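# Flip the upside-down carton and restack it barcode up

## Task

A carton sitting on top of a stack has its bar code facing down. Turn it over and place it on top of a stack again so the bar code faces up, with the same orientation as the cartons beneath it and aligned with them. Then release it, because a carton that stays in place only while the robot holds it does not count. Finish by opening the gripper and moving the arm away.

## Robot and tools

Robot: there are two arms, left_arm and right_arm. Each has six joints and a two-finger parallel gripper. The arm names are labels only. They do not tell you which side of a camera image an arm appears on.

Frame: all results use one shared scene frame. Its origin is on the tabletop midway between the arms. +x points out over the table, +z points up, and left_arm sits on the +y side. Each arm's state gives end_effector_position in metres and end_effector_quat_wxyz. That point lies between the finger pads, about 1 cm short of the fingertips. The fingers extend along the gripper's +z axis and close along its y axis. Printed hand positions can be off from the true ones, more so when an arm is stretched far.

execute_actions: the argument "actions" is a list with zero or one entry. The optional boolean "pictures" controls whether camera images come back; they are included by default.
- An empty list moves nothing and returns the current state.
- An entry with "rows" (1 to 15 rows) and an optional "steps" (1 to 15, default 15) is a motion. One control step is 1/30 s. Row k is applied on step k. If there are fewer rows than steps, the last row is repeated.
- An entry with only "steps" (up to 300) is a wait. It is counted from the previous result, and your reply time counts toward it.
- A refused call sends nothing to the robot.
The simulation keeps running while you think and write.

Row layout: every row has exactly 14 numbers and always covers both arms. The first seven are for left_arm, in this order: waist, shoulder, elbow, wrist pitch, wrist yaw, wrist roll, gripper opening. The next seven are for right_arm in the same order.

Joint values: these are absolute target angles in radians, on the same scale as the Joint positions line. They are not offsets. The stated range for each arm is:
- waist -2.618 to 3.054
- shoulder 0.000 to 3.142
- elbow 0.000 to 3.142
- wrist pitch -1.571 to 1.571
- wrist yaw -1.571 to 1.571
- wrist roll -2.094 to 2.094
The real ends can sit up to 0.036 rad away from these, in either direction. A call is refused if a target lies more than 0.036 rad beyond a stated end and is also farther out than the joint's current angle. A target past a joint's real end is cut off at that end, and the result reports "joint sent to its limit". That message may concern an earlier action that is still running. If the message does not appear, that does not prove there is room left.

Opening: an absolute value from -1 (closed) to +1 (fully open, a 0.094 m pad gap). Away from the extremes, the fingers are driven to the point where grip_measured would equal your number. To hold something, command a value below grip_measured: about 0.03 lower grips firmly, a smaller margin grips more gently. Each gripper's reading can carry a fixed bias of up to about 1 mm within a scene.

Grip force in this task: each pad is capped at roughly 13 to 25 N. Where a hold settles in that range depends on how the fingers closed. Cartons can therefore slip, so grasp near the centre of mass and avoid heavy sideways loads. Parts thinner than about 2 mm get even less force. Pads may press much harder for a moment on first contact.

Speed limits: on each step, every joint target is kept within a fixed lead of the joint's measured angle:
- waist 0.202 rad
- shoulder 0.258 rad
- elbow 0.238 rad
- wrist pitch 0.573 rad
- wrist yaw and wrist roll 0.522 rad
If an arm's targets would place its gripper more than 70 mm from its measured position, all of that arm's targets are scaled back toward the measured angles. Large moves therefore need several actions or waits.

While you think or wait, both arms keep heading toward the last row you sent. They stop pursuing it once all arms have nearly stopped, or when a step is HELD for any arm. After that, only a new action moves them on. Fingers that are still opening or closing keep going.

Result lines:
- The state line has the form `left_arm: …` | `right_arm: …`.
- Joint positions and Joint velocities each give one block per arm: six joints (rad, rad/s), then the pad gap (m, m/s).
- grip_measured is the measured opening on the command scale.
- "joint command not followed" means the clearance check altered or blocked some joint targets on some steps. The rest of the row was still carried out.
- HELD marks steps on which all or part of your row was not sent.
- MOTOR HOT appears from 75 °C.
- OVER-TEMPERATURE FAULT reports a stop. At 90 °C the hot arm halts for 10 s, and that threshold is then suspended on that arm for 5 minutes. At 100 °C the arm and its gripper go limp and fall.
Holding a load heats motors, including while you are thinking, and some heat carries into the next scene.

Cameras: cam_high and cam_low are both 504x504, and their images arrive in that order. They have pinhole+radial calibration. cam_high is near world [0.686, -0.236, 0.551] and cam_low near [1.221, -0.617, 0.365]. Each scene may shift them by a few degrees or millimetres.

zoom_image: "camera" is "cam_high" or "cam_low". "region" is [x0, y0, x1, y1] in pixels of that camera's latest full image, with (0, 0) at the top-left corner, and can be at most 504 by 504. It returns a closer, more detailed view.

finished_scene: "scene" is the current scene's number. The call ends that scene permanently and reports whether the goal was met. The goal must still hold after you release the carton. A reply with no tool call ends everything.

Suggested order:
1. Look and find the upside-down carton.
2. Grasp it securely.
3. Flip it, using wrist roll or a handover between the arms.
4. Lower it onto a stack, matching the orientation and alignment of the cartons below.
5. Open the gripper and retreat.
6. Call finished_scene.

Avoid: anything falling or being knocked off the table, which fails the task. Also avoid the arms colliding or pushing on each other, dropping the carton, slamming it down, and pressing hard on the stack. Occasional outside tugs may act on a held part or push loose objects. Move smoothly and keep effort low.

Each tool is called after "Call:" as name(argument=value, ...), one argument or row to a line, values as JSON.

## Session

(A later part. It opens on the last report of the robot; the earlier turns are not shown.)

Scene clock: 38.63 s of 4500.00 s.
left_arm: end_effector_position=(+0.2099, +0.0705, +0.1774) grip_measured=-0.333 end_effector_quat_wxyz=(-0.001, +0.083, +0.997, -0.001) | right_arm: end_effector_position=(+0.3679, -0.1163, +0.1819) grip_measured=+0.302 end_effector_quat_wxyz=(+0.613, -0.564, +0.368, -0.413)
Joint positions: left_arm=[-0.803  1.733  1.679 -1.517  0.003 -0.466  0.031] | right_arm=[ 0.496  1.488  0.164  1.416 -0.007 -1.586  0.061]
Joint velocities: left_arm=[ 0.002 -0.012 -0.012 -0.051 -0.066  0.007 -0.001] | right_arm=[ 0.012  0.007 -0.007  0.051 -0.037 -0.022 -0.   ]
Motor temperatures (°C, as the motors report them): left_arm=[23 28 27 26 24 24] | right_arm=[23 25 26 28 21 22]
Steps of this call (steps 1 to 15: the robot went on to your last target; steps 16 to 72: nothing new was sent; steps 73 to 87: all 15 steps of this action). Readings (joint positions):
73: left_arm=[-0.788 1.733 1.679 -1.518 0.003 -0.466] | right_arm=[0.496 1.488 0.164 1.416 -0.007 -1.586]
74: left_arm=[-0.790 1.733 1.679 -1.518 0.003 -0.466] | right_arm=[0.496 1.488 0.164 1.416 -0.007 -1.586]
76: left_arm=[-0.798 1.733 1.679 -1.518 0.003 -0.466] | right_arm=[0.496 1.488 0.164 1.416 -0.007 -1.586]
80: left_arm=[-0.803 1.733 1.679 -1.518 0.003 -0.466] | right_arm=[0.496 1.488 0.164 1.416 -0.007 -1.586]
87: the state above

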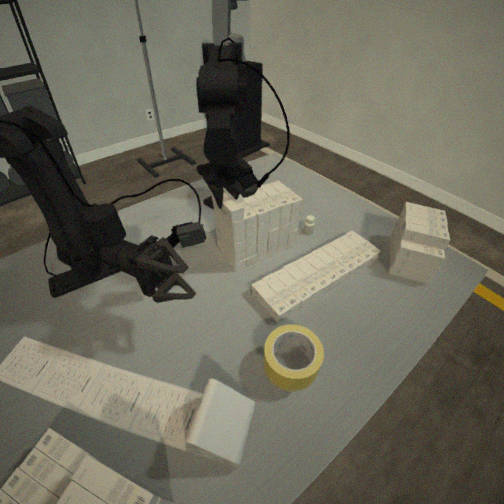

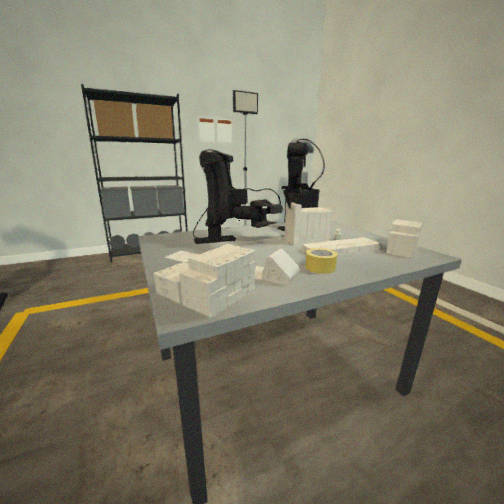

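Call:
execute_actions(
  actions=[
    {"rows":[[-0.815,1.73,1.70,-1.51,0,-0.475,-0.38,0.5,1.47,0.16,1.4,0,-1.5,0.3],[-0.815,1.725,1.715,-1.52,0,-0.475,-0.38,0.51,1.44,0.16,1.36,0,-1.4,0.3],[-0.815,1.72,1.73,-1.53,0,-0.475,-0.38,0.52,1.4,0.16,1.32,0,-1.3,0.3],[-0.815,1.72,1.745,-1.54,0,-0.475,-0.38,0.53,1.36,0.16,1.28,0,-1.2,0.3],[-0.815,1.72,1.76,-1.54,0,-0.475,-0.38,0.54,1.32,0.16,1.24,0,-1.1,0.3],[-0.815,1.72,1.775,-1.54,0,-0.475,-0.38,0.55,1.28,0.15,1.2,0,-1.0,0.3],[-0.815,1.72,1.79,-1.54,0,-0.48,-0.38,0.56,1.24,0.15,1.16,0,-0.9,0.3],[-0.815,1.725,1.805,-1.54,0,-0.5,-0.38,0.57,1.2,0.15,1.12,0,-0.8,0.3],[-0.815,1.73,1.82,-1.54,0,-0.53,-0.38,0.58,1.16,0.14,1.08,0,-0.7,0.3],[-0.815,1.74,1.835,-1.54,0,-0.57,-0.38,0.59,1.12,0.14,1.04,0,-0.6,0.3],[-0.815,1.75,1.85,-1.54,0,-0.62,-0.38,0.6,1.08,0.14,1.0,0,-0.5,0.3],[-0.815,1.76,1.865,-1.54,0,-0.68,-0.38,0.6,1.04,0.13,0.96,0,-0.4,0.3],[-0.815,1.77,1.88,-1.54,0,-0.74,-0.38,0.6,1.01,0.13,0.92,0,-0.3,0.3],[-0.815,1.78,1.895,-1.54,0,-0.8,-0.38,0.6,0.98,0.13,0.88,0,-0.2,0.3],[-0.815,1.79,1.91,-1.54,0,-0.86,-0.38,0.6,0.97,0.13,0.85,0,-0.1,0.3]],"steps":15},
  ],
  pictures=false,
)

Call:
execute_actions(
  actions=[
    {"rows":[[-0.82,1.8,1.92,-1.54,0,-0.92,-0.38,0.6,0.97,0.13,0.85,0,0.0,0.3],[-0.82,1.81,1.93,-1.54,0,-0.98,-0.38,0.6,0.97,0.13,0.85,0,0.1,0.3],[-0.825,1.82,1.94,-1.54,0,-1.04,-0.38,0.6,0.97,0.13,0.85,0,0.2,0.3],[-0.825,1.83,1.95,-1.54,0,-1.1,-0.38,0.6,0.97,0.13,0.85,0,0.3,0.3],[-0.83,1.84,1.96,-1.54,0,-1.16,-0.38,0.6,0.97,0.13,0.85,0,0.4,0.3],[-0.83,1.85,1.97,-1.54,0,-1.22,-0.38,0.6,0.97,0.13,0.85,0,0.5,0.3],[-0.83,1.86,1.98,-1.54,0,-1.28,-0.38,0.6,0.97,0.13,0.85,0,0.6,0.3],[-0.83,1.87,1.99,-1.54,0,-1.34,-0.38,0.6,0.97,0.13,0.85,0,0.7,0.3],[-0.83,1.88,2.0,-1.54,0,-1.4,-0.38,0.6,0.97,0.13,0.85,0,0.8,0.3],[-0.83,1.89,2.005,-1.54,0,-1.46,-0.38,0.6,0.97,0.13,0.85,0,0.9,0.3],[-0.83,1.9,2.01,-1.54,0,-1.52,-0.38,0.6,0.97,0.13,0.85,0,1.0,0.3],[-0.83,1.905,2.01,-1.54,0,-1.57,-0.38,0.6,0.97,0.13,0.85,0,1.1,0.3],[-0.83,1.905,2.01,-1.54,0,-1.57,-0.38,0.6,0.97,0.13,0.85,0,1.2,0.3],[-0.83,1.905,2.01,-1.54,0,-1.57,-0.38,0.6,0.97,0.13,0.85,0,1.3,0.3],[-0.83,1.905,2.01,-1.54,0,-1.57,-0.38,0.6,0.97,0.13,0.85,0,1.47,0.3]],"steps":15},
  ],
  pictures=false,
)

Call:
execute_actions(
  actions=[
    {"steps":20},
  ],
)

Call:
zoom_image(
  camera="cam_high",
  region=[120, 140, 280, 300],
)

Call:
zoom_image(
  camera="cam_low",
  region=[230, 160, 330, 240],
)

Scene clock: 46.67 s of 4500.00 s.
left_arm: end_effector_position=(+0.2357, +0.0517, +0.2191) grip_measured=-0.333 end_effector_quat_wxyz=(+0.060, -0.013, +0.997, -0.047) | right_arm: end_effector_position=(+0.3257, -0.1003, +0.2321) grip_measured=+0.302 end_effector_quat_wxyz=(+0.758, -0.322, +0.567, -0.018)
Joint positions: left_arm=[-0.803  1.751  1.86  -1.527  0.003 -0.657  0.031] | right_arm=[ 0.59   1.028  0.153  1.025 -0.005 -0.538  0.061]
Joint velocities: left_arm=[-0.007  0.252  0.471 -0.022 -0.095 -1.37  -0.   ] | right_arm=[-0.007 -0.799 -0.066 -1.018  0.007  2.718 -0.001]
Motor temperatures (°C, as the motors report them): left_arm=[23 28 26 26 24 24] | right_arm=[23 25 26 29 21 22]
Steps of this call (steps 1 to 15: the robot went on to your last target; steps 16 to 90: nothing new was sent; then 4.53 s passed at rest; steps 91 to 105: all 15 steps of this action). Readings (joint positions):
91: left_arm=[-0.803 1.733 1.679 -1.517 0.003 -0.466] | right_arm=[0.496 1.488 0.164 1.416 -0.007 -1.579]
92: left_arm=[-0.803 1.733 1.679 -1.517 0.003 -0.466] | right_arm=[0.496 1.486 0.164 1.409 -0.007 -1.555]
94: left_arm=[-0.803 1.733 1.688 -1.520 0.003 -0.466] | right_arm=[0.503 1.454 0.164 1.365 -0.005 -1.465]
98: left_arm=[-0.803 1.733 1.747 -1.524 0.003 -0.469] | right_arm=[0.542 1.302 0.164 1.252 -0.004 -1.179]
105: the state above

Scene clock: 47.17 s of 4500.00 s.
left_arm: end_effector_position=(+0.2587, +0.0281, +0.2019) grip_measured=-0.334 end_effector_quat_wxyz=(+0.030, -0.384, +0.921, -0.055) | right_arm: end_effector_position=(+0.3245, -0.1009, +0.1987) grip_measured=+0.302 end_effector_quat_wxyz=(+0.541, +0.150, +0.686, +0.463)
Joint positions: left_arm=[-0.818  1.897  1.978 -1.527  0.003 -1.436  0.031] | right_arm=[ 0.59   0.993  0.144  0.863 -0.005  0.923  0.061]
Joint velocities: left_arm=[ 0.002  0.071 -0.022 -0.007  0.037 -0.886 -0.001] | right_arm=[-0.002 -0.017 -0.017 -0.007 -0.066  2.879 -0.001]
Motor temperatures (°C, as the motors report them): left_arm=[23 28 26 26 24 24] | right_arm=[23 25 26 29 21 22]
Steps of this call (steps 1 to 15: all 15 steps of this action). Readings (joint positions):
1: left_arm=[-0.803 1.760 1.875 -1.527 0.003 -0.704] | right_arm=[0.590 1.007 0.151 0.996 -0.005 -0.443]
2: left_arm=[-0.803 1.771 1.887 -1.527 0.003 -0.754] | right_arm=[0.590 0.997 0.150 0.974 -0.005 -0.347]
4: left_arm=[-0.805 1.793 1.908 -1.527 0.003 -0.859] | right_arm=[0.590 0.993 0.149 0.936 -0.005 -0.155]
8: left_arm=[-0.815 1.842 1.943 -1.527 0.003 -1.084] | right_arm=[0.590 0.993 0.144 0.886 -0.005 0.233]
15: the state above

Scene clock: 47.83 s of 4500.00 s.
left_arm: end_effector_position=(+0.2589, +0.0279, +0.2009) grip_measured=-0.334 end_effector_quat_wxyz=(+0.026, -0.440, +0.896, -0.055) | right_arm: end_effector_position=(+0.3246, -0.1009, +0.1971) grip_measured=+0.302 end_effector_quat_wxyz=(+0.395, +0.331, +0.622, +0.590)
Joint positions: left_arm=[-0.818  1.9    1.978 -1.527  0.003 -1.559  0.031] | right_arm=[ 0.59   0.993  0.144  0.856 -0.005  1.47   0.061]
Joint velocities: left_arm=[-0.017  0.002 -0.002  0.037  0.037 -0.081 -0.   ] | right_arm=[ 0.002 -0.007 -0.012 -0.022  0.051  0.022 -0.001]
Motor temperatures (°C, as the motors report them): left_arm=[23 28 26 26 24 24] | right_arm=[23 25 26 29 21 22]
Steps of this call (steps 1 to 20: the robot went on to your last target). Readings (joint positions):
1: left_arm=[-0.818 1.899 1.978 -1.527 0.003 -1.461] | right_arm=[0.590 0.993 0.144 0.862 -0.005 1.022]
2: left_arm=[-0.818 1.900 1.978 -1.527 0.003 -1.481] | right_arm=[0.590 0.993 0.144 0.861 -0.005 1.112]
4: left_arm=[-0.818 1.900 1.978 -1.527 0.003 -1.510] | right_arm=[0.590 0.993 0.144 0.858 -0.005 1.245]
8: left_arm=[-0.818 1.900 1.978 -1.527 0.003 -1.540] | right_arm=[0.590 0.993 0.144 0.856 -0.005 1.383]
20: the state above

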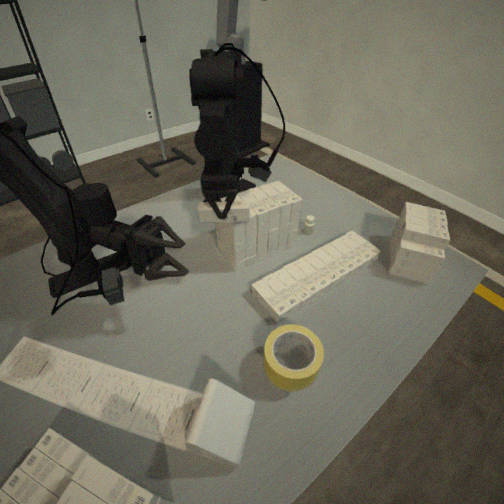

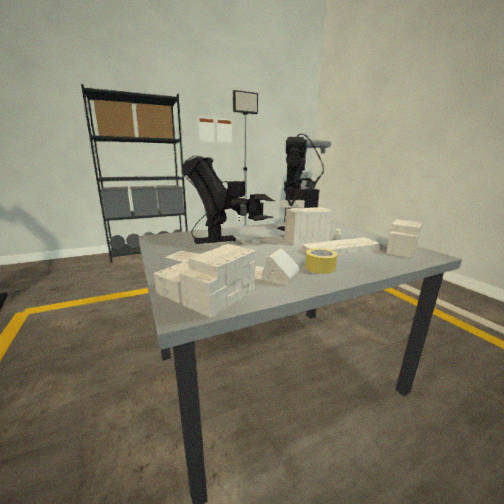

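Region (120, 140, 280, 300) of cam_high's 504x504 image, scaled by 3.150, with more detail than that image has.

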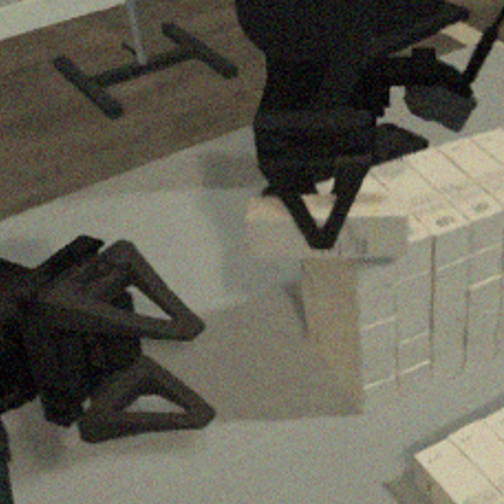

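Region (230, 160, 330, 240) of cam_low's 504x504 image, scaled by 5.040, with more detail than that image has; it fills the top 403 rows of this view, and the rest is white.

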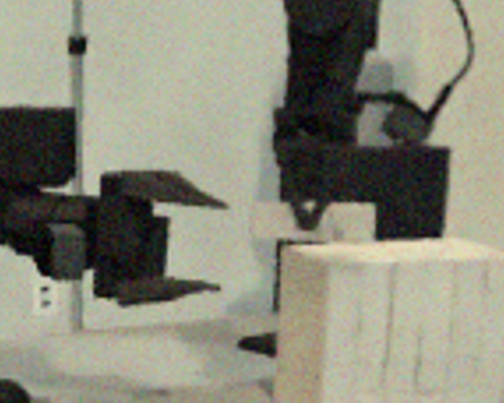

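Call:
execute_actions(
  actions=[
    {"rows":[[-0.83,1.905,2.01,-1.54,0,-1.57,-0.38,0.62,0.97,0.13,0.85,0,1.46,0.35],[-0.83,1.905,2.01,-1.54,0,-1.57,-0.38,0.64,0.97,0.13,0.85,0,1.46,0.4],[-0.83,1.905,2.01,-1.54,0,-1.57,-0.38,0.67,0.97,0.13,0.85,0,1.46,0.4],[-0.83,1.905,2.01,-1.54,0,-1.57,-0.38,0.7,0.97,0.13,0.85,0,1.46,0.4],[-0.83,1.905,2.01,-1.54,0,-1.57,-0.38,0.73,0.97,0.13,0.85,0,1.46,0.4],[-0.83,1.905,2.01,-1.54,0,-1.57,-0.38,0.76,0.97,0.13,0.85,0,1.46,0.4],[-0.83,1.905,2.01,-1.54,0,-1.57,-0.38,0.79,0.97,0.13,0.85,0,1.46,0.4],[-0.83,1.905,2.01,-1.54,0,-1.57,-0.38,0.82,0.97,0.13,0.85,0,1.46,0.4],[-0.83,1.905,2.01,-1.54,0,-1.57,-0.38,0.85,0.97,0.13,0.85,0,1.46,0.4],[-0.83,1.905,2.01,-1.54,0,-1.57,-0.38,0.87,0.97,0.13,0.85,0,1.46,0.4],[-0.83,1.905,2.01,-1.54,0,-1.57,-0.38,0.89,0.97,0.13,0.85,0,1.46,0.4]],"steps":15},
  ],
)

Call:
zoom_image(
  camera="cam_high",
  region=[150, 160, 270, 280],
)

Call:
zoom_image(
  camera="cam_low",
  region=[250, 175, 320, 230],
)

Scene clock: 50.07 s of 4500.00 s.
left_arm: end_effector_position=(+0.2589, +0.0279, +0.2009) grip_measured=-0.334 end_effector_quat_wxyz=(+0.026, -0.440, +0.896, -0.055) | right_arm: end_effector_position=(+0.2676, -0.0241, +0.1971) grip_measured=+0.398 end_effector_quat_wxyz=(+0.304, +0.240, +0.663, +0.641)
Joint positions: left_arm=[-0.818  1.9    1.978 -1.527  0.003 -1.56   0.031] | right_arm=[ 0.881  0.993  0.144  0.856 -0.003  1.476  0.066]
Joint velocities: left_arm=[-0.022 -0.007  0.017 -0.066  0.022  0.007  0.   ] | right_arm=[-0.007 -0.012 -0.002  0.022 -0.081 -0.081 -0.   ]
Motor temperatures (°C, as the motors report them): left_arm=[23 29 27 26 24 24] | right_arm=[23 25 26 29 21 22]
Steps of this call (steps 1 to 30: the robot went on to your last target; steps 31 to 52: nothing new was sent; steps 53 to 67: all 15 steps of this action). Readings (joint positions):
53: left_arm=[-0.818 1.900 1.978 -1.527 0.003 -1.560] | right_arm=[0.593 0.993 0.144 0.856 -0.003 1.476]
54: left_arm=[-0.818 1.900 1.978 -1.527 0.003 -1.560] | right_arm=[0.601 0.993 0.144 0.856 -0.001 1.476]
56: left_arm=[-0.818 1.900 1.978 -1.527 0.003 -1.560] | right_arm=[0.639 0.993 0.144 0.856 0.002 1.476]
60: left_arm=[-0.818 1.900 1.978 -1.527 0.003 -1.560] | right_arm=[0.758 0.993 0.144 0.856 0.002 1.476]
67: the state above

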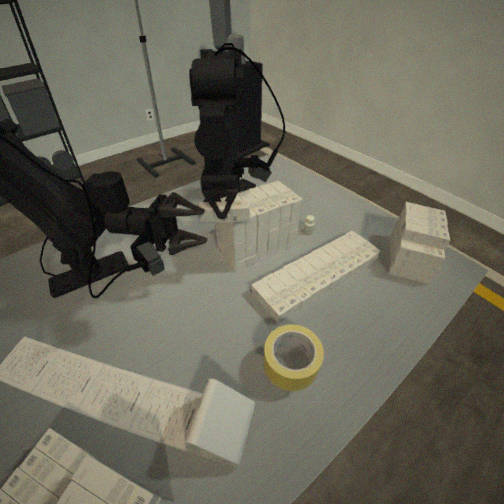

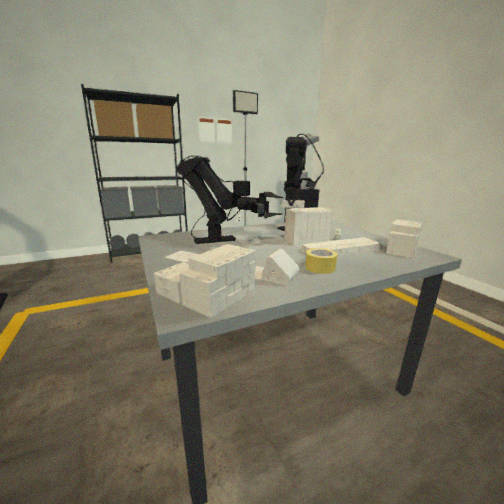

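Region (150, 160, 270, 280) of cam_high's 504x504 image, scaled by 4.200, with more detail than that image has.

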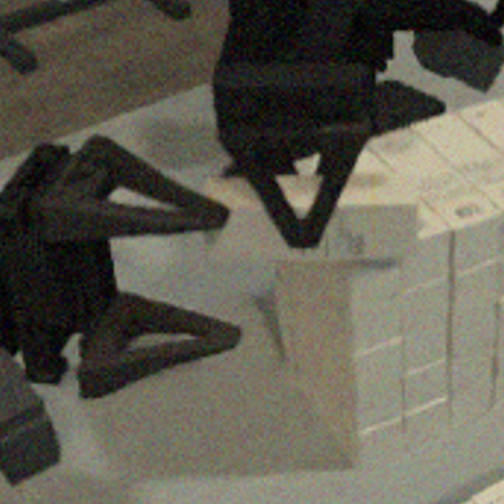

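Region (250, 175, 320, 230) of cam_low's 504x504 image, scaled by 7.200, with more detail than that image has; it fills the top 396 rows of this view, and the rest is white.

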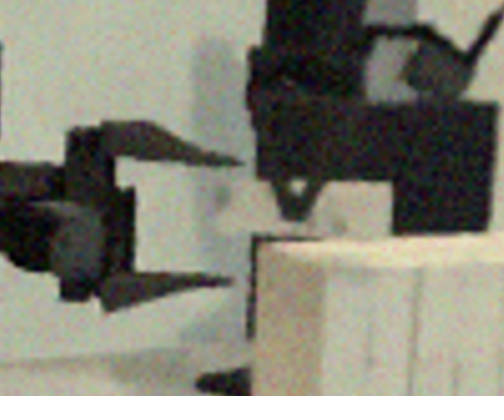

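Call:
execute_actions(
  actions=[
    {"rows":[[-0.83,1.905,2.01,-1.54,0,-1.57,-0.38,0.91,0.99,0.15,0.86,0,1.45,0.35],[-0.83,1.905,2.01,-1.54,0,-1.57,-0.38,0.93,0.99,0.15,0.86,0,1.45,0.3],[-0.83,1.905,2.01,-1.54,0,-1.57,-0.38,0.95,0.99,0.15,0.86,0,1.45,0.3],[-0.83,1.905,2.01,-1.54,0,-1.57,-0.38,0.97,0.99,0.15,0.86,0,1.45,0.3],[-0.83,1.905,2.01,-1.54,0,-1.57,-0.38,0.99,0.99,0.16,0.86,0,1.45,0.3],[-0.83,1.905,2.01,-1.54,0,-1.57,-0.38,1.007,1.0,0.17,0.865,0,1.45,0.3],[-0.83,1.905,2.01,-1.54,0,-1.57,-0.38,1.007,1.015,0.176,0.87,0,1.45,0.25],[-0.83,1.905,2.01,-1.54,0,-1.57,-0.38,1.007,1.03,0.183,0.878,0,1.45,0.2],[-0.83,1.905,2.01,-1.54,0,-1.57,-0.38,1.007,1.045,0.19,0.886,0,1.45,0.15],[-0.83,1.905,2.01,-1.54,0,-1.57,-0.38,1.007,1.06,0.198,0.893,0,1.45,0.1],[-0.83,1.905,2.01,-1.54,0,-1.57,-0.38,1.007,1.07,0.204,0.9,0,1.45,0.1],[-0.83,1.905,2.01,-1.54,0,-1.57,-0.38,1.007,1.08,0.208,0.9,0,1.45,0.1]],"steps":15},
  ],
  pictures=false,
)

Call:
execute_actions(
  actions=[
    {"steps":10},
  ],
)

Call:
zoom_image(
  camera="cam_high",
  region=[170, 170, 260, 250],
)

Call:
zoom_image(
  camera="cam_low",
  region=[260, 180, 310, 225],
)

Scene clock: 53.30 s of 4500.00 s.
left_arm: end_effector_position=(+0.2589, +0.0279, +0.2009) grip_measured=-0.334 end_effector_quat_wxyz=(+0.026, -0.440, +0.896, -0.055) | right_arm: end_effector_position=(+0.2459, +0.0099, +0.1955) grip_measured=+0.102 end_effector_quat_wxyz=(+0.264, +0.203, +0.680, +0.653)
Joint positions: left_arm=[-0.818  1.9    1.978 -1.527  0.003 -1.56   0.031] | right_arm=[ 0.997  1.066  0.179  0.878 -0.001  1.476  0.052]
Joint velocities: left_arm=[-0.017 -0.002  0.017 -0.007  0.051 -0.051 -0.001] | right_arm=[-0.007  0.037  0.027  0.066 -0.022 -0.095 -0.001]
Motor temperatures (°C, as the motors report them): left_arm=[23 29 27 26 24 24] | right_arm=[23 25 26 29 21 22]
Steps of this call (steps 1 to 15: the robot went on to your last target; steps 16 to 82: nothing new was sent; steps 83 to 97: all 15 steps of this action). Readings (joint positions):
83: left_arm=[-0.818 1.900 1.978 -1.527 0.003 -1.560] | right_arm=[0.883 0.993 0.144 0.856 -0.001 1.476]
84: left_arm=[-0.818 1.900 1.978 -1.527 0.003 -1.560] | right_arm=[0.892 0.993 0.144 0.856 -0.000 1.476]
86: left_arm=[-0.818 1.900 1.978 -1.527 0.003 -1.560] | right_arm=[0.924 0.993 0.144 0.856 0.001 1.476]
90: left_arm=[-0.818 1.900 1.978 -1.527 0.003 -1.560] | right_arm=[0.992 0.996 0.144 0.858 -0.001 1.476]
97: the state above

Scene clock: 53.63 s of 4500.00 s.
left_arm: end_effector_position=(+0.2589, +0.0279, +0.2009) grip_measured=-0.334 end_effector_quat_wxyz=(+0.026, -0.440, +0.896, -0.055) | right_arm: end_effector_position=(+0.2460, +0.0100, +0.1973) grip_measured=+0.102 end_effector_quat_wxyz=(+0.265, +0.203, +0.678, +0.655)
Joint positions: left_arm=[-0.818  1.9    1.978 -1.527  0.003 -1.56   0.031] | right_arm=[ 0.997  1.066  0.179  0.886 -0.001  1.476  0.052]
Joint velocities: left_arm=[ 0.002 -0.002  0.007 -0.051 -0.007  0.007  0.   ] | right_arm=[-0.012  0.007 -0.002  0.037 -0.022 -0.007  0.001]
Motor temperatures (°C, as the motors report them): left_arm=[23 29 27 26 24 24] | right_arm=[23 25 26 29 21 22]
Steps of this call (steps 1 to 10: the robot went on to your last target). Readings (joint positions):
1: left_arm=[-0.818 1.900 1.978 -1.527 0.003 -1.560] | right_arm=[0.997 1.066 0.179 0.880 -0.001 1.476]
2: left_arm=[-0.818 1.900 1.978 -1.527 0.003 -1.560] | right_arm=[0.997 1.066 0.179 0.882 -0.001 1.476]
4: left_arm=[-0.818 1.900 1.978 -1.527 0.003 -1.560] | right_arm=[0.997 1.066 0.179 0.884 -0.001 1.476]
8: left_arm=[-0.818 1.900 1.978 -1.527 0.003 -1.560] | right_arm=[0.997 1.066 0.179 0.886 -0.001 1.476]
10: the state above

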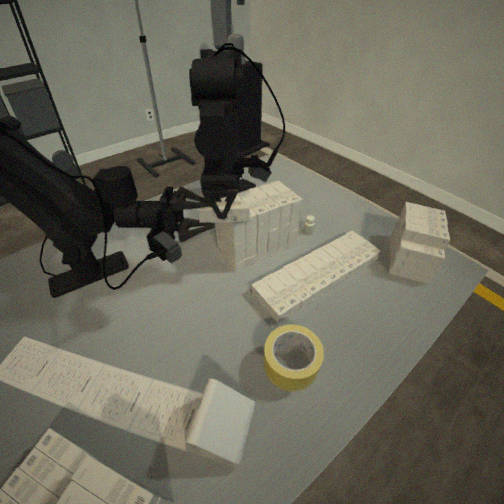

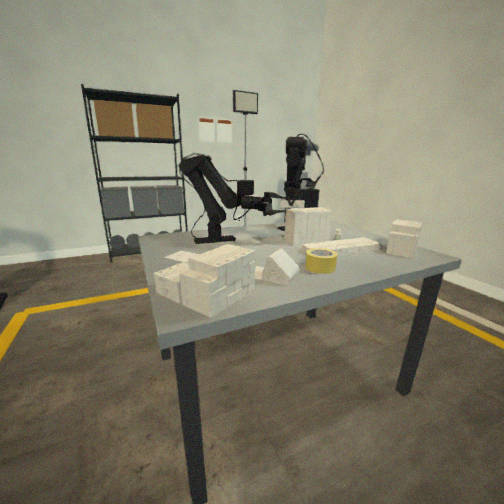

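Region (170, 170, 260, 250) of cam_high's 504x504 image, scaled by 5.600, with more detail than that image has.

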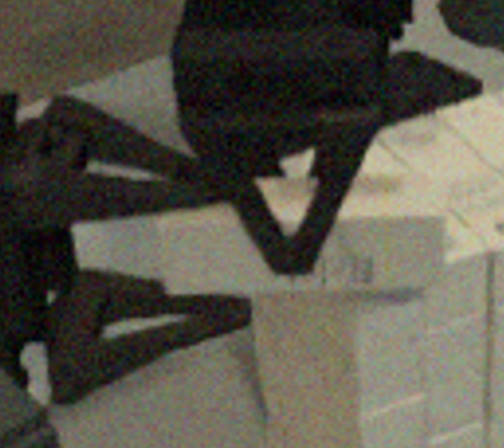

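Region (260, 180, 310, 225) of cam_low's 504x504 image, scaled by 10.080, with more detail than that image has; it fills the top 454 rows of this view, and the rest is white.

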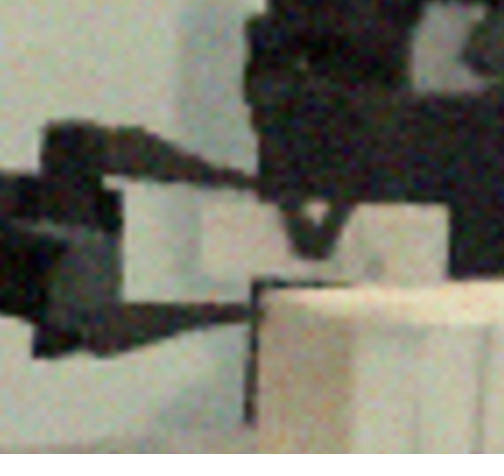

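Call:
execute_actions(
  actions=[],
)

Scene clock: 55.73 s of 4500.00 s.
left_arm: end_effector_position=(+0.2589, +0.0279, +0.2009) grip_measured=-0.334 end_effector_quat_wxyz=(+0.026, -0.440, +0.896, -0.055) | right_arm: end_effector_position=(+0.2460, +0.0100, +0.1974) grip_measured=+0.102 end_effector_quat_wxyz=(+0.265, +0.202, +0.678, +0.655)
Joint positions: left_arm=[-0.818  1.9    1.978 -1.527  0.003 -1.56   0.031] | right_arm=[ 0.997  1.066  0.179  0.887 -0.001  1.476  0.052]
Joint velocities: left_arm=[-0.007  0.007 -0.002 -0.007 -0.007 -0.022  0.   ] | right_arm=[ 0.002 -0.007 -0.002 -0.022  0.051  0.022 -0.   ]
Motor temperatures (°C, as the motors report them): left_arm=[23 29 28 26 24 24] | right_arm=[23 24 27 29 21 22]
Steps of this call (steps 1 to 15: the robot went on to your last target; steps 16 to 63: nothing new was sent). Readings (joint positions):
1: left_arm=[-0.818 1.900 1.978 -1.527 0.003 -1.560] | right_arm=[0.997 1.066 0.179 0.887 -0.001 1.476]
2: left_arm=[-0.818 1.900 1.978 -1.527 0.003 -1.560] | right_arm=[0.997 1.066 0.179 0.887 -0.001 1.476]
4: left_arm=[-0.818 1.900 1.978 -1.527 0.003 -1.560] | right_arm=[0.997 1.066 0.179 0.887 -0.001 1.476]
8: left_arm=[-0.818 1.900 1.978 -1.527 0.003 -1.560] | right_arm=[0.997 1.066 0.179 0.887 -0.001 1.476]
63: the state above
All arms were judged still, so your last target was given up. Only a new action makes them travel on or press farther. Fingers that are still opening or closing keep moving.

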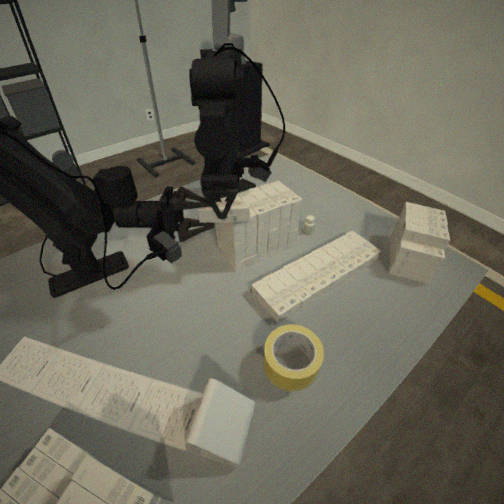

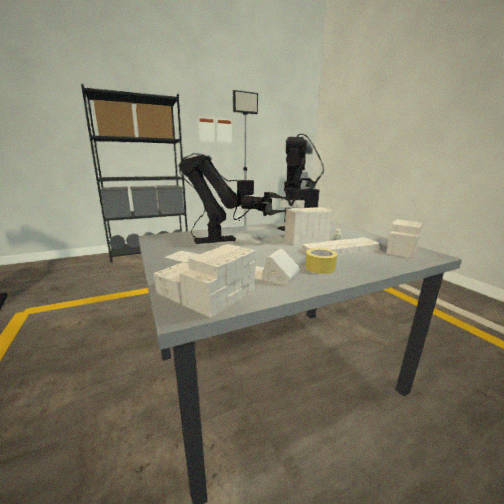

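Call:
execute_actions(
  actions=[
    {"rows":[[-0.83,1.905,2.01,-1.54,0,-1.57,-0.38,1.007,1.08,0.208,0.9,0,1.47,0.0],[-0.83,1.905,2.01,-1.54,0,-1.57,-0.38,1.007,1.08,0.208,0.9,0,1.47,-0.1],[-0.83,1.905,2.01,-1.54,0,-1.57,-0.38,1.007,1.08,0.208,0.9,0,1.47,-0.18],[-0.83,1.905,2.01,-1.54,0,-1.57,-0.38,1.007,1.08,0.208,0.9,0,1.47,-0.24],[-0.83,1.905,2.01,-1.54,0,-1.57,-0.38,1.007,1.08,0.208,0.9,0,1.47,-0.28],[-0.83,1.905,2.01,-1.54,0,-1.57,-0.38,1.007,1.08,0.208,0.9,0,1.47,-0.31],[-0.83,1.905,2.01,-1.54,0,-1.57,-0.38,1.007,1.08,0.208,0.9,0,1.47,-0.34],[-0.83,1.905,2.01,-1.54,0,-1.57,-0.38,1.007,1.08,0.208,0.9,0,1.47,-0.38]],"steps":15},
  ],
)

Call:
zoom_image(
  camera="cam_high",
  region=[160,170,270,260],
)

Scene clock: 57.33 s of 4500.00 s.
left_arm: end_effector_position=(+0.2589, +0.0279, +0.2009) grip_measured=-0.334 end_effector_quat_wxyz=(+0.026, -0.441, +0.896, -0.055) | right_arm: end_effector_position=(+0.2459, +0.0100, +0.2008) grip_measured=-0.341 end_effector_quat_wxyz=(+0.267, +0.201, +0.673, +0.660)
Joint positions: left_arm=[-0.818  1.9    1.978 -1.527  0.003 -1.561  0.031] | right_arm=[ 0.997  1.066  0.179  0.9   -0.001  1.477  0.031]
Joint velocities: left_arm=[-0.007 -0.012 -0.017 -0.022  0.007  0.022 -0.   ] | right_arm=[-0.012 -0.012 -0.002 -0.022  0.022 -0.007  0.001]
Motor temperatures (°C, as the motors report them): left_arm=[23 30 28 26 24 24] | right_arm=[23 24 27 30 21 22]
Steps of this call (steps 1 to 33: nothing new was sent; steps 34 to 48: all 15 steps of this action). Readings (joint positions):
34: left_arm=[-0.818 1.900 1.978 -1.527 0.003 -1.560] | right_arm=[0.997 1.066 0.179 0.887 -0.001 1.476]
35: left_arm=[-0.818 1.900 1.978 -1.527 0.003 -1.560] | right_arm=[0.997 1.066 0.179 0.887 -0.001 1.476]
37: left_arm=[-0.818 1.900 1.978 -1.527 0.003 -1.560] | right_arm=[0.997 1.066 0.179 0.888 -0.001 1.476]
41: left_arm=[-0.818 1.900 1.978 -1.527 0.003 -1.561] | right_arm=[0.997 1.066 0.179 0.900 -0.001 1.477]
48: the state above

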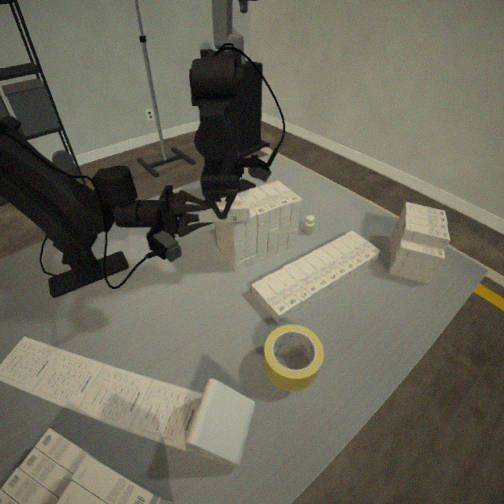

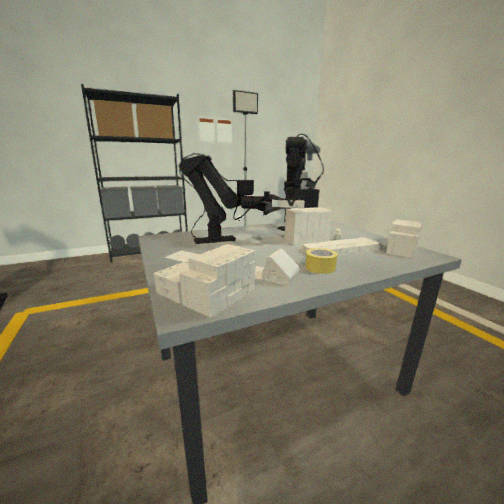

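Region (160, 170, 270, 260) of cam_high's 504x504 image, scaled by 4.582, with more detail than that image has; it fills the top 412 rows of this view, and the rest is white.

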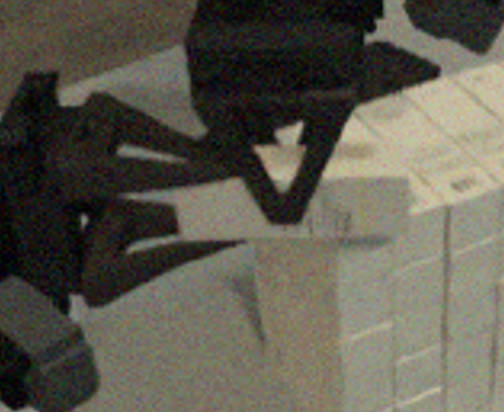

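Call:
execute_actions(
  actions=[
    {"rows":[[-0.83,1.905,2.01,-1.54,0,-1.57,-0.2,1.007,1.08,0.208,0.9,0,1.47,-0.38],[-0.83,1.905,2.01,-1.54,0,-1.57,0.2,1.007,1.08,0.208,0.9,0,1.47,-0.38],[-0.83,1.905,2.01,-1.54,0,-1.57,0.6,1.007,1.08,0.208,0.9,0,1.47,-0.38],[-0.83,1.905,2.01,-1.54,0,-1.57,1,1.007,1.08,0.208,0.9,0,1.47,-0.38],[-0.83,1.905,2.01,-1.54,0,-1.57,1,1.007,1.08,0.208,0.9,0,1.47,-0.38],[-0.83,1.905,2.01,-1.54,0,-1.57,1,1.007,1.08,0.208,0.9,0,1.47,-0.38],[-0.83,1.905,2.01,-1.54,0,-1.57,1,1.007,1.08,0.208,0.9,0,1.47,-0.38],[-0.81,1.905,2.01,-1.54,0,-1.57,1,1.007,1.08,0.208,0.9,0,1.47,-0.38],[-0.79,1.905,2.01,-1.54,0,-1.57,1,1.007,1.08,0.208,0.9,0,1.47,-0.38],[-0.77,1.905,2.01,-1.54,0,-1.57,1,1.007,1.08,0.208,0.9,0,1.47,-0.38],[-0.75,1.905,2.01,-1.54,0,-1.57,1,1.007,1.08,0.208,0.9,0,1.47,-0.38],[-0.73,1.905,2.01,-1.54,0,-1.57,1,1.007,1.08,0.208,0.9,0,1.47,-0.38],[-0.71,1.905,2.01,-1.54,0,-1.57,1,1.007,1.08,0.208,0.9,0,1.47,-0.38],[-0.70,1.905,2.01,-1.54,0,-1.57,1,1.007,1.08,0.208,0.9,0,1.47,-0.38]],"steps":15},
  ],
  pictures=false,
)

Call:
execute_actions(
  actions=[
    {"rows":[[-0.7,1.905,2.01,-1.54,0,-1.57,1,1.007,1.08,0.208,0.9,0,1.4,-0.38],[-0.7,1.905,2.01,-1.54,0,-1.57,1,1.007,1.08,0.208,0.9,0,1.3,-0.38],[-0.7,1.905,2.01,-1.54,0,-1.57,1,1.007,1.08,0.208,0.9,0,1.2,-0.38],[-0.7,1.905,2.01,-1.54,0,-1.57,1,1.007,1.08,0.208,0.9,0,1.1,-0.38],[-0.7,1.905,2.01,-1.54,0,-1.57,1,1.007,1.08,0.208,0.9,0,1.0,-0.38],[-0.7,1.905,2.01,-1.54,0,-1.57,1,1.007,1.08,0.208,0.9,0,0.9,-0.38],[-0.7,1.905,2.01,-1.54,0,-1.57,1,1.007,1.08,0.208,0.9,0,0.8,-0.38],[-0.7,1.905,2.01,-1.54,0,-1.57,1,1.007,1.08,0.208,0.9,0,0.7,-0.38],[-0.7,1.905,2.01,-1.54,0,-1.57,1,1.007,1.08,0.208,0.9,0,0.6,-0.38]],"steps":15},
  ],
)

Scene clock: 60.37 s of 4500.00 s.
left_arm: end_effector_position=(+0.2764, +0.0534, +0.2009) grip_measured=+1.000 end_effector_quat_wxyz=(+0.027, -0.478, +0.876, -0.055) | right_arm: end_effector_position=(+0.2459, +0.0100, +0.1992) grip_measured=-0.341 end_effector_quat_wxyz=(+0.266, +0.202, +0.675, +0.658)
Joint positions: left_arm=[-0.734  1.9    1.978 -1.527  0.006 -1.561  0.094] | right_arm=[ 0.997  1.066  0.179  0.894 -0.001  1.477  0.031]
Joint velocities: left_arm=[ 0.569 -0.012 -0.007 -0.022  0.066 -0.007  0.   ] | right_arm=[ 0.002  0.002 -0.007 -0.022 -0.037 -0.007 -0.   ]
Motor temperatures (°C, as the motors report them): left_arm=[23 30 28 26 24 24] | right_arm=[23 24 27 30 21 22]
Steps of this call (steps 1 to 15: the robot went on to your last target; steps 16 to 76: nothing new was sent; steps 77 to 91: all 15 steps of this action). Readings (joint positions):
77: left_arm=[-0.818 1.900 1.978 -1.527 0.003 -1.561] | right_arm=[0.997 1.066 0.179 0.900 -0.001 1.477]
78: left_arm=[-0.818 1.900 1.978 -1.527 0.003 -1.561] | right_arm=[0.997 1.066 0.179 0.899 -0.001 1.477]
80: left_arm=[-0.818 1.900 1.978 -1.527 0.003 -1.561] | right_arm=[0.997 1.066 0.179 0.896 -0.001 1.477]
84: left_arm=[-0.818 1.900 1.978 -1.527 0.003 -1.561] | right_arm=[0.997 1.066 0.179 0.895 -0.001 1.477]
91: the state above

Scene clock: 60.87 s of 4500.00 s.
left_arm: end_effector_position=(+0.2841, +0.0661, +0.2009) grip_measured=+1.000 end_effector_quat_wxyz=(+0.029, -0.495, +0.867, -0.054) | right_arm: end_effector_position=(+0.2460, +0.0100, +0.1986) grip_measured=-0.341 end_effector_quat_wxyz=(+0.490, -0.063, +0.703, +0.511)
Joint positions: left_arm=[-0.695  1.9    1.978 -1.527  0.004 -1.561  0.094] | right_arm=[ 0.997  1.066  0.179  0.892 -0.001  0.717  0.031]
Joint velocities: left_arm=[-0.007 -0.007 -0.017  0.007  0.022  0.022  0.   ] | right_arm=[-0.017  0.012 -0.007 -0.051 -0.007 -0.711  0.001]
Motor temperatures (°C, as the motors report them): left_arm=[23 30 28 26 24 24] | right_arm=[23 24 28 30 21 22]
Steps of this call (steps 1 to 15: all 15 steps of this action). Readings (joint positions):
1: left_arm=[-0.717 1.900 1.978 -1.527 0.005 -1.561] | right_arm=[0.997 1.066 0.179 0.894 -0.001 1.470]
2: left_arm=[-0.704 1.900 1.978 -1.527 0.004 -1.561] | right_arm=[0.997 1.066 0.179 0.893 -0.001 1.449]
4: left_arm=[-0.695 1.900 1.978 -1.527 0.004 -1.561] | right_arm=[0.997 1.066 0.179 0.892 -0.001 1.361]
8: left_arm=[-0.695 1.900 1.978 -1.527 0.004 -1.561] | right_arm=[0.997 1.066 0.179 0.892 -0.001 1.077]
15: the state above

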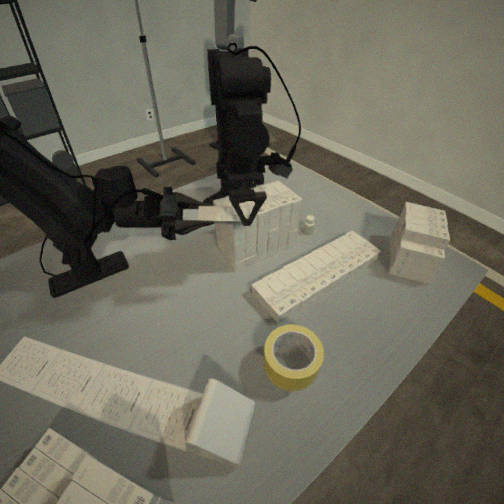

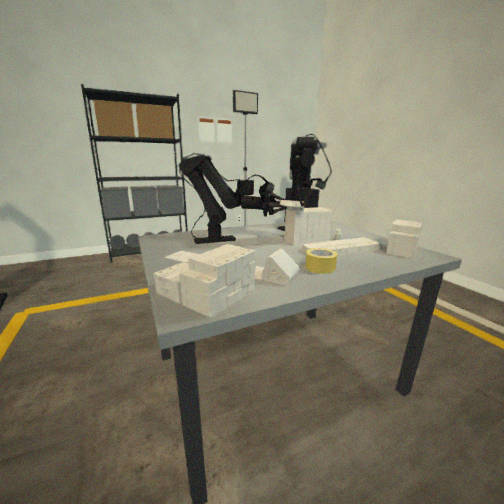

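Call:
execute_actions(
  actions=[
    {"rows":[[-0.7,1.905,2.01,-1.54,0,-1.57,1,1.007,1.08,0.208,0.9,0,-1.68,-0.38]],"steps":15},
  ],
  pictures=false,
)

Call:
execute_actions(
  actions=[
    {"rows":[[-0.7,1.905,2.01,-1.54,0,-1.57,1,1.007,1.08,0.208,0.9,0,-1.68,-0.38]],"steps":15},
  ],
  pictures=false,
)

Call:
execute_actions(
  actions=[
    {"steps":20},
  ],
)

Call:
zoom_image(
  camera="cam_high",
  region=[160,160,280,260],
)

Scene clock: 62.87 s of 4500.00 s.
left_arm: end_effector_position=(+0.2841, +0.0661, +0.2009) grip_measured=+1.000 end_effector_quat_wxyz=(+0.029, -0.495, +0.867, -0.054) | right_arm: end_effector_position=(+0.2462, +0.0098, +0.1981) grip_measured=-0.341 end_effector_quat_wxyz=(+0.707, -0.529, +0.468, +0.033)
Joint positions: left_arm=[-0.695  1.9    1.978 -1.527  0.004 -1.561  0.094] | right_arm=[ 0.997  1.066  0.179  0.89   0.    -0.8    0.031]
Joint velocities: left_arm=[ 0.007  0.007 -0.007  0.051 -0.007 -0.037  0.   ] | right_arm=[-0.022 -0.002  0.017  0.022 -0.022 -2.821  0.   ]
Motor temperatures (°C, as the motors report them): left_arm=[23 30 28 26 24 24] | right_arm=[23 24 28 30 21 22]
Steps of this call (steps 1 to 30: the robot went on to your last target; steps 31 to 45: nothing new was sent; steps 46 to 60: all 15 steps of this action). Readings (joint positions):
46: left_arm=[-0.695 1.900 1.978 -1.527 0.004 -1.561] | right_arm=[0.997 1.066 0.179 0.890 0.000 0.556]
47: left_arm=[-0.695 1.900 1.978 -1.527 0.004 -1.561] | right_arm=[0.997 1.066 0.179 0.890 0.000 0.459]
49: left_arm=[-0.695 1.900 1.978 -1.527 0.004 -1.561] | right_arm=[0.997 1.066 0.179 0.890 0.000 0.268]
53: left_arm=[-0.695 1.900 1.978 -1.527 0.004 -1.561] | right_arm=[0.997 1.066 0.179 0.890 0.000 -0.116]
60: the state above

Scene clock: 63.37 s of 4500.00 s.
left_arm: end_effector_position=(+0.2841, +0.0661, +0.2009) grip_measured=+1.000 end_effector_quat_wxyz=(+0.029, -0.495, +0.867, -0.054) | right_arm: end_effector_position=(+0.2462, +0.0098, +0.1981) grip_measured=-0.341 end_effector_quat_wxyz=(+0.659, -0.674, +0.210, -0.259)
Joint positions: left_arm=[-0.695  1.9    1.978 -1.527  0.004 -1.561  0.094] | right_arm=[ 0.997  1.066  0.179  0.89   0.    -1.644  0.031]
Joint velocities: left_arm=[ 0.007  0.002  0.017  0.051 -0.037 -0.022  0.   ] | right_arm=[-0.002 -0.022  0.017  0.022  0.037 -0.256 -0.   ]
Motor temperatures (°C, as the motors report them): left_arm=[23 30 28 26 24 24] | right_arm=[23 24 28 30 21 22]
Steps of this call (steps 1 to 15: all 15 steps of this action). Readings (joint positions):
1: left_arm=[-0.695 1.900 1.978 -1.527 0.004 -1.561] | right_arm=[0.997 1.066 0.179 0.890 0.000 -0.899]
2: left_arm=[-0.695 1.900 1.978 -1.527 0.004 -1.561] | right_arm=[0.997 1.066 0.179 0.890 0.000 -0.998]
4: left_arm=[-0.695 1.900 1.978 -1.527 0.004 -1.561] | right_arm=[0.997 1.066 0.179 0.890 0.000 -1.196]
8: left_arm=[-0.695 1.900 1.978 -1.527 0.004 -1.561] | right_arm=[0.997 1.066 0.179 0.890 0.000 -1.485]
15: the state above

Scene clock: 64.03 s of 4500.00 s.
left_arm: end_effector_position=(+0.2841, +0.0661, +0.2009) grip_measured=+1.000 end_effector_quat_wxyz=(+0.029, -0.495, +0.867, -0.054) | right_arm: end_effector_position=(+0.2462, +0.0098, +0.1981) grip_measured=-0.341 end_effector_quat_wxyz=(+0.653, -0.679, +0.196, -0.273)
Joint positions: left_arm=[-0.695  1.9    1.978 -1.527  0.004 -1.561  0.094] | right_arm=[ 0.997  1.066  0.179  0.89   0.    -1.685  0.031]
Joint velocities: left_arm=[ 0.012 -0.002  0.012 -0.051 -0.081 -0.022  0.   ] | right_arm=[-0.017 -0.007  0.012 -0.022  0.022 -0.037  0.   ]
Motor temperatures (°C, as the motors report them): left_arm=[23 30 28 26 24 24] | right_arm=[23 24 28 30 21 22]
Steps of this call (steps 1 to 20: the robot went on to your last target). Readings (joint positions):
1: left_arm=[-0.695 1.900 1.978 -1.527 0.004 -1.561] | right_arm=[0.997 1.066 0.179 0.890 0.000 -1.653]
2: left_arm=[-0.695 1.900 1.978 -1.527 0.004 -1.561] | right_arm=[0.997 1.066 0.179 0.890 0.000 -1.660]
4: left_arm=[-0.695 1.900 1.978 -1.527 0.004 -1.561] | right_arm=[0.997 1.066 0.179 0.890 0.000 -1.669]
8: left_arm=[-0.695 1.900 1.978 -1.527 0.004 -1.561] | right_arm=[0.997 1.066 0.179 0.890 0.000 -1.679]
20: the state above

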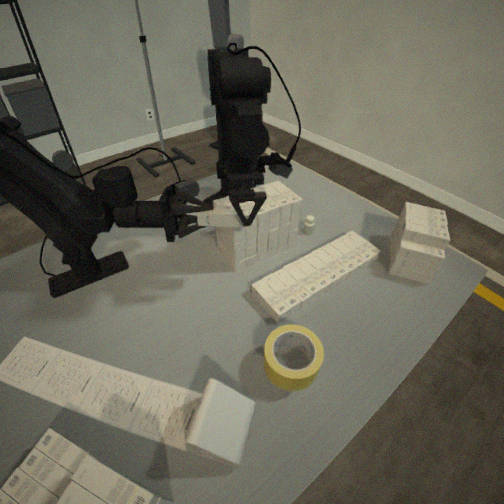

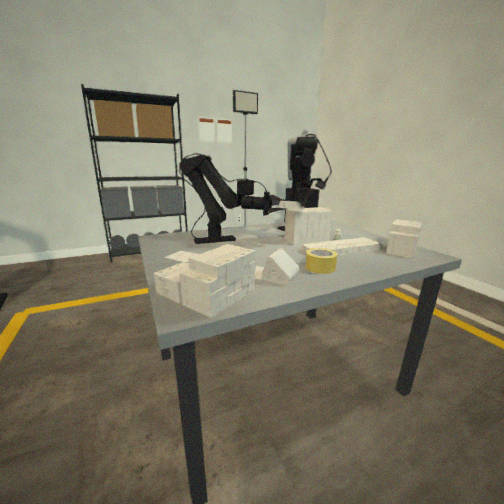

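Region (160, 160, 280, 260) of cam_high's 504x504 image, scaled by 4.200, with more detail than that image has.

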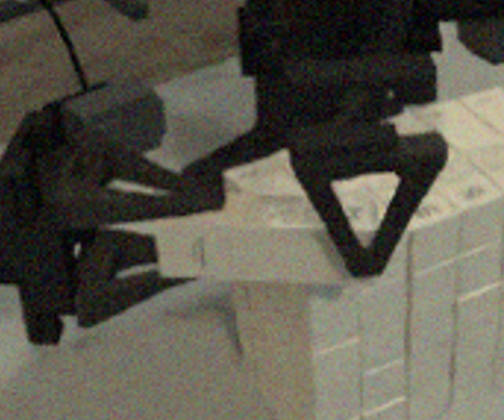

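Call:
execute_actions(
  actions=[
    {"rows":[[-0.71,1.91,2.015,-1.54,0,-1.57,1,1.007,1.08,0.208,0.9,0,-1.66,-0.38],[-0.725,1.915,2.02,-1.54,0,-1.57,1,1.007,1.08,0.208,0.9,0,-1.66,-0.38],[-0.74,1.92,2.025,-1.54,0,-1.57,1,1.007,1.08,0.208,0.9,0,-1.66,-0.38],[-0.755,1.925,2.03,-1.54,0,-1.57,1,1.007,1.08,0.208,0.9,0,-1.66,-0.38],[-0.77,1.93,2.035,-1.54,0,-1.57,1,1.007,1.08,0.208,0.9,0,-1.66,-0.38],[-0.785,1.935,2.04,-1.54,0,-1.57,0.8,1.007,1.08,0.208,0.9,0,-1.66,-0.38],[-0.80,1.935,2.04,-1.54,0,-1.57,0.6,1.007,1.08,0.208,0.9,0,-1.66,-0.38],[-0.815,1.935,2.04,-1.54,0,-1.57,0.4,1.007,1.08,0.208,0.9,0,-1.66,-0.38],[-0.825,1.935,2.04,-1.54,0,-1.57,0.3,1.007,1.08,0.208,0.9,0,-1.66,-0.38],[-0.83,1.935,2.04,-1.54,0,-1.57,0.2,1.007,1.08,0.208,0.9,0,-1.66,-0.38]],"steps":15},
  ],
  pictures=false,
)

Call:
execute_actions(
  actions=[
    {"steps":12},
  ],
)

Call:
zoom_image(
  camera="cam_high",
  region=[180,170,270,250],
)

Call:
zoom_image(
  camera="cam_low",
  region=[260,175,320,225],
)

Scene clock: 68.20 s of 4500.00 s.
left_arm: end_effector_position=(+0.2616, +0.0188, +0.2016) grip_measured=+0.203 end_effector_quat_wxyz=(+0.027, -0.434, +0.898, -0.060) | right_arm: end_effector_position=(+0.2462, +0.0098, +0.1981) grip_measured=-0.341 end_effector_quat_wxyz=(+0.653, -0.679, +0.196, -0.273)
Joint positions: left_arm=[-0.832  1.924  2.013 -1.528  0.005 -1.561  0.056] | right_arm=[ 0.997  1.066  0.179  0.89   0.    -1.686  0.031]
Joint velocities: left_arm=[-0.007 -0.012  0.007 -0.022 -0.037 -0.037 -0.001] | right_arm=[-0.027 -0.007 -0.017  0.022 -0.095 -0.022 -0.   ]
Motor temperatures (°C, as the motors report them): left_arm=[23 30 29 26 24 24] | right_arm=[23 24 28 30 21 22]
Steps of this call (steps 1 to 15: the robot went on to your last target; steps 16 to 90: nothing new was sent; then 0.67 s passed at rest; steps 91 to 105: all 15 steps of this action). Readings (joint positions):
91: left_arm=[-0.695 1.900 1.978 -1.527 0.004 -1.561] | right_arm=[0.997 1.066 0.179 0.890 0.000 -1.686]
92: left_arm=[-0.696 1.900 1.980 -1.528 0.004 -1.561] | right_arm=[0.997 1.066 0.179 0.890 0.000 -1.686]
94: left_arm=[-0.707 1.904 1.992 -1.528 0.004 -1.561] | right_arm=[0.997 1.066 0.179 0.890 0.000 -1.686]
98: left_arm=[-0.767 1.917 2.012 -1.528 0.004 -1.561] | right_arm=[0.997 1.066 0.179 0.890 0.000 -1.686]
105: the state above

Scene clock: 68.60 s of 4500.00 s.
left_arm: end_effector_position=(+0.2616, +0.0188, +0.2016) grip_measured=+0.203 end_effector_quat_wxyz=(+0.027, -0.434, +0.898, -0.060) | right_arm: end_effector_position=(+0.2462, +0.0098, +0.1981) grip_measured=-0.341 end_effector_quat_wxyz=(+0.653, -0.679, +0.196, -0.273)
Joint positions: left_arm=[-0.832  1.924  2.013 -1.528  0.005 -1.561  0.056] | right_arm=[ 0.997  1.066  0.179  0.89   0.    -1.686  0.031]
Joint velocities: left_arm=[ 0.002  0.002 -0.027  0.066 -0.022 -0.022  0.   ] | right_arm=[-0.012 -0.022 -0.007 -0.066 -0.022 -0.007 -0.   ]
Motor temperatures (°C, as the motors report them): left_arm=[23 30 29 26 24 24] | right_arm=[23 24 29 30 21 22]
Steps of this call (steps 1 to 12: the robot went on to your last target). Readings (joint positions):
1: left_arm=[-0.832 1.924 2.013 -1.528 0.005 -1.561] | right_arm=[0.997 1.066 0.179 0.890 0.000 -1.686]
2: left_arm=[-0.832 1.924 2.013 -1.528 0.005 -1.561] | right_arm=[0.997 1.066 0.179 0.890 0.000 -1.686]
4: left_arm=[-0.832 1.924 2.013 -1.528 0.005 -1.561] | right_arm=[0.997 1.066 0.179 0.890 0.000 -1.686]
8: left_arm=[-0.832 1.924 2.013 -1.528 0.005 -1.561] | right_arm=[0.997 1.066 0.179 0.890 0.000 -1.686]
12: the state above

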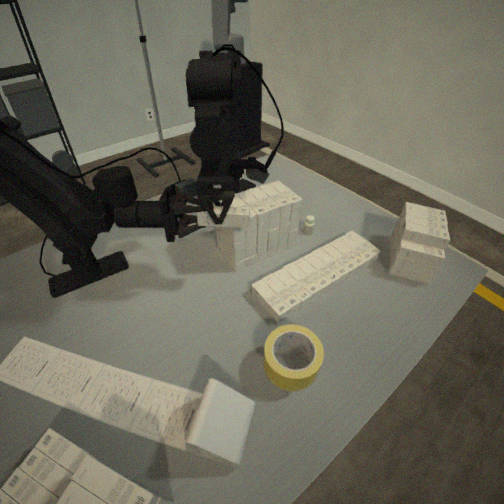

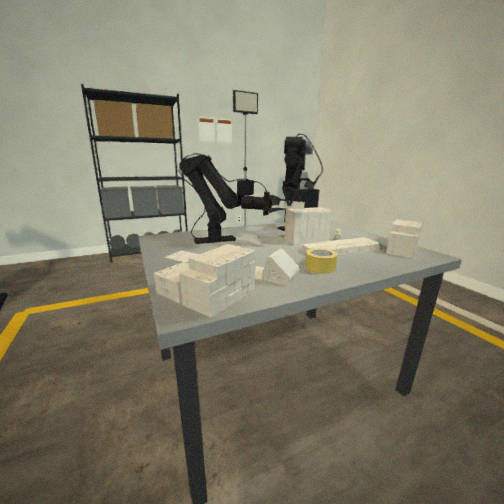

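Region (180, 170, 270, 250) of cam_high's 504x504 image, scaled by 5.600, with more detail than that image has.

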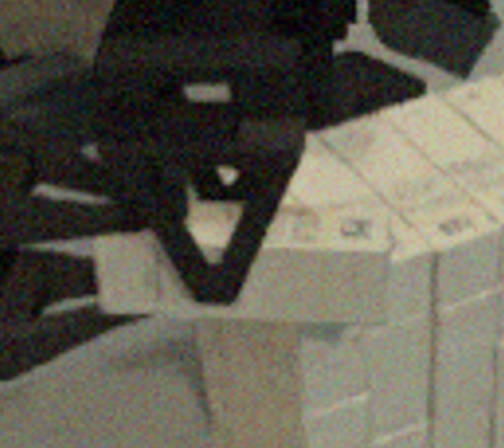

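Region (260, 175, 320, 225) of cam_low's 504x504 image, scaled by 8.400, with more detail than that image has.

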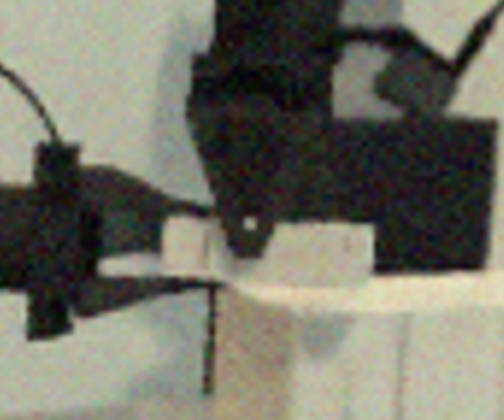

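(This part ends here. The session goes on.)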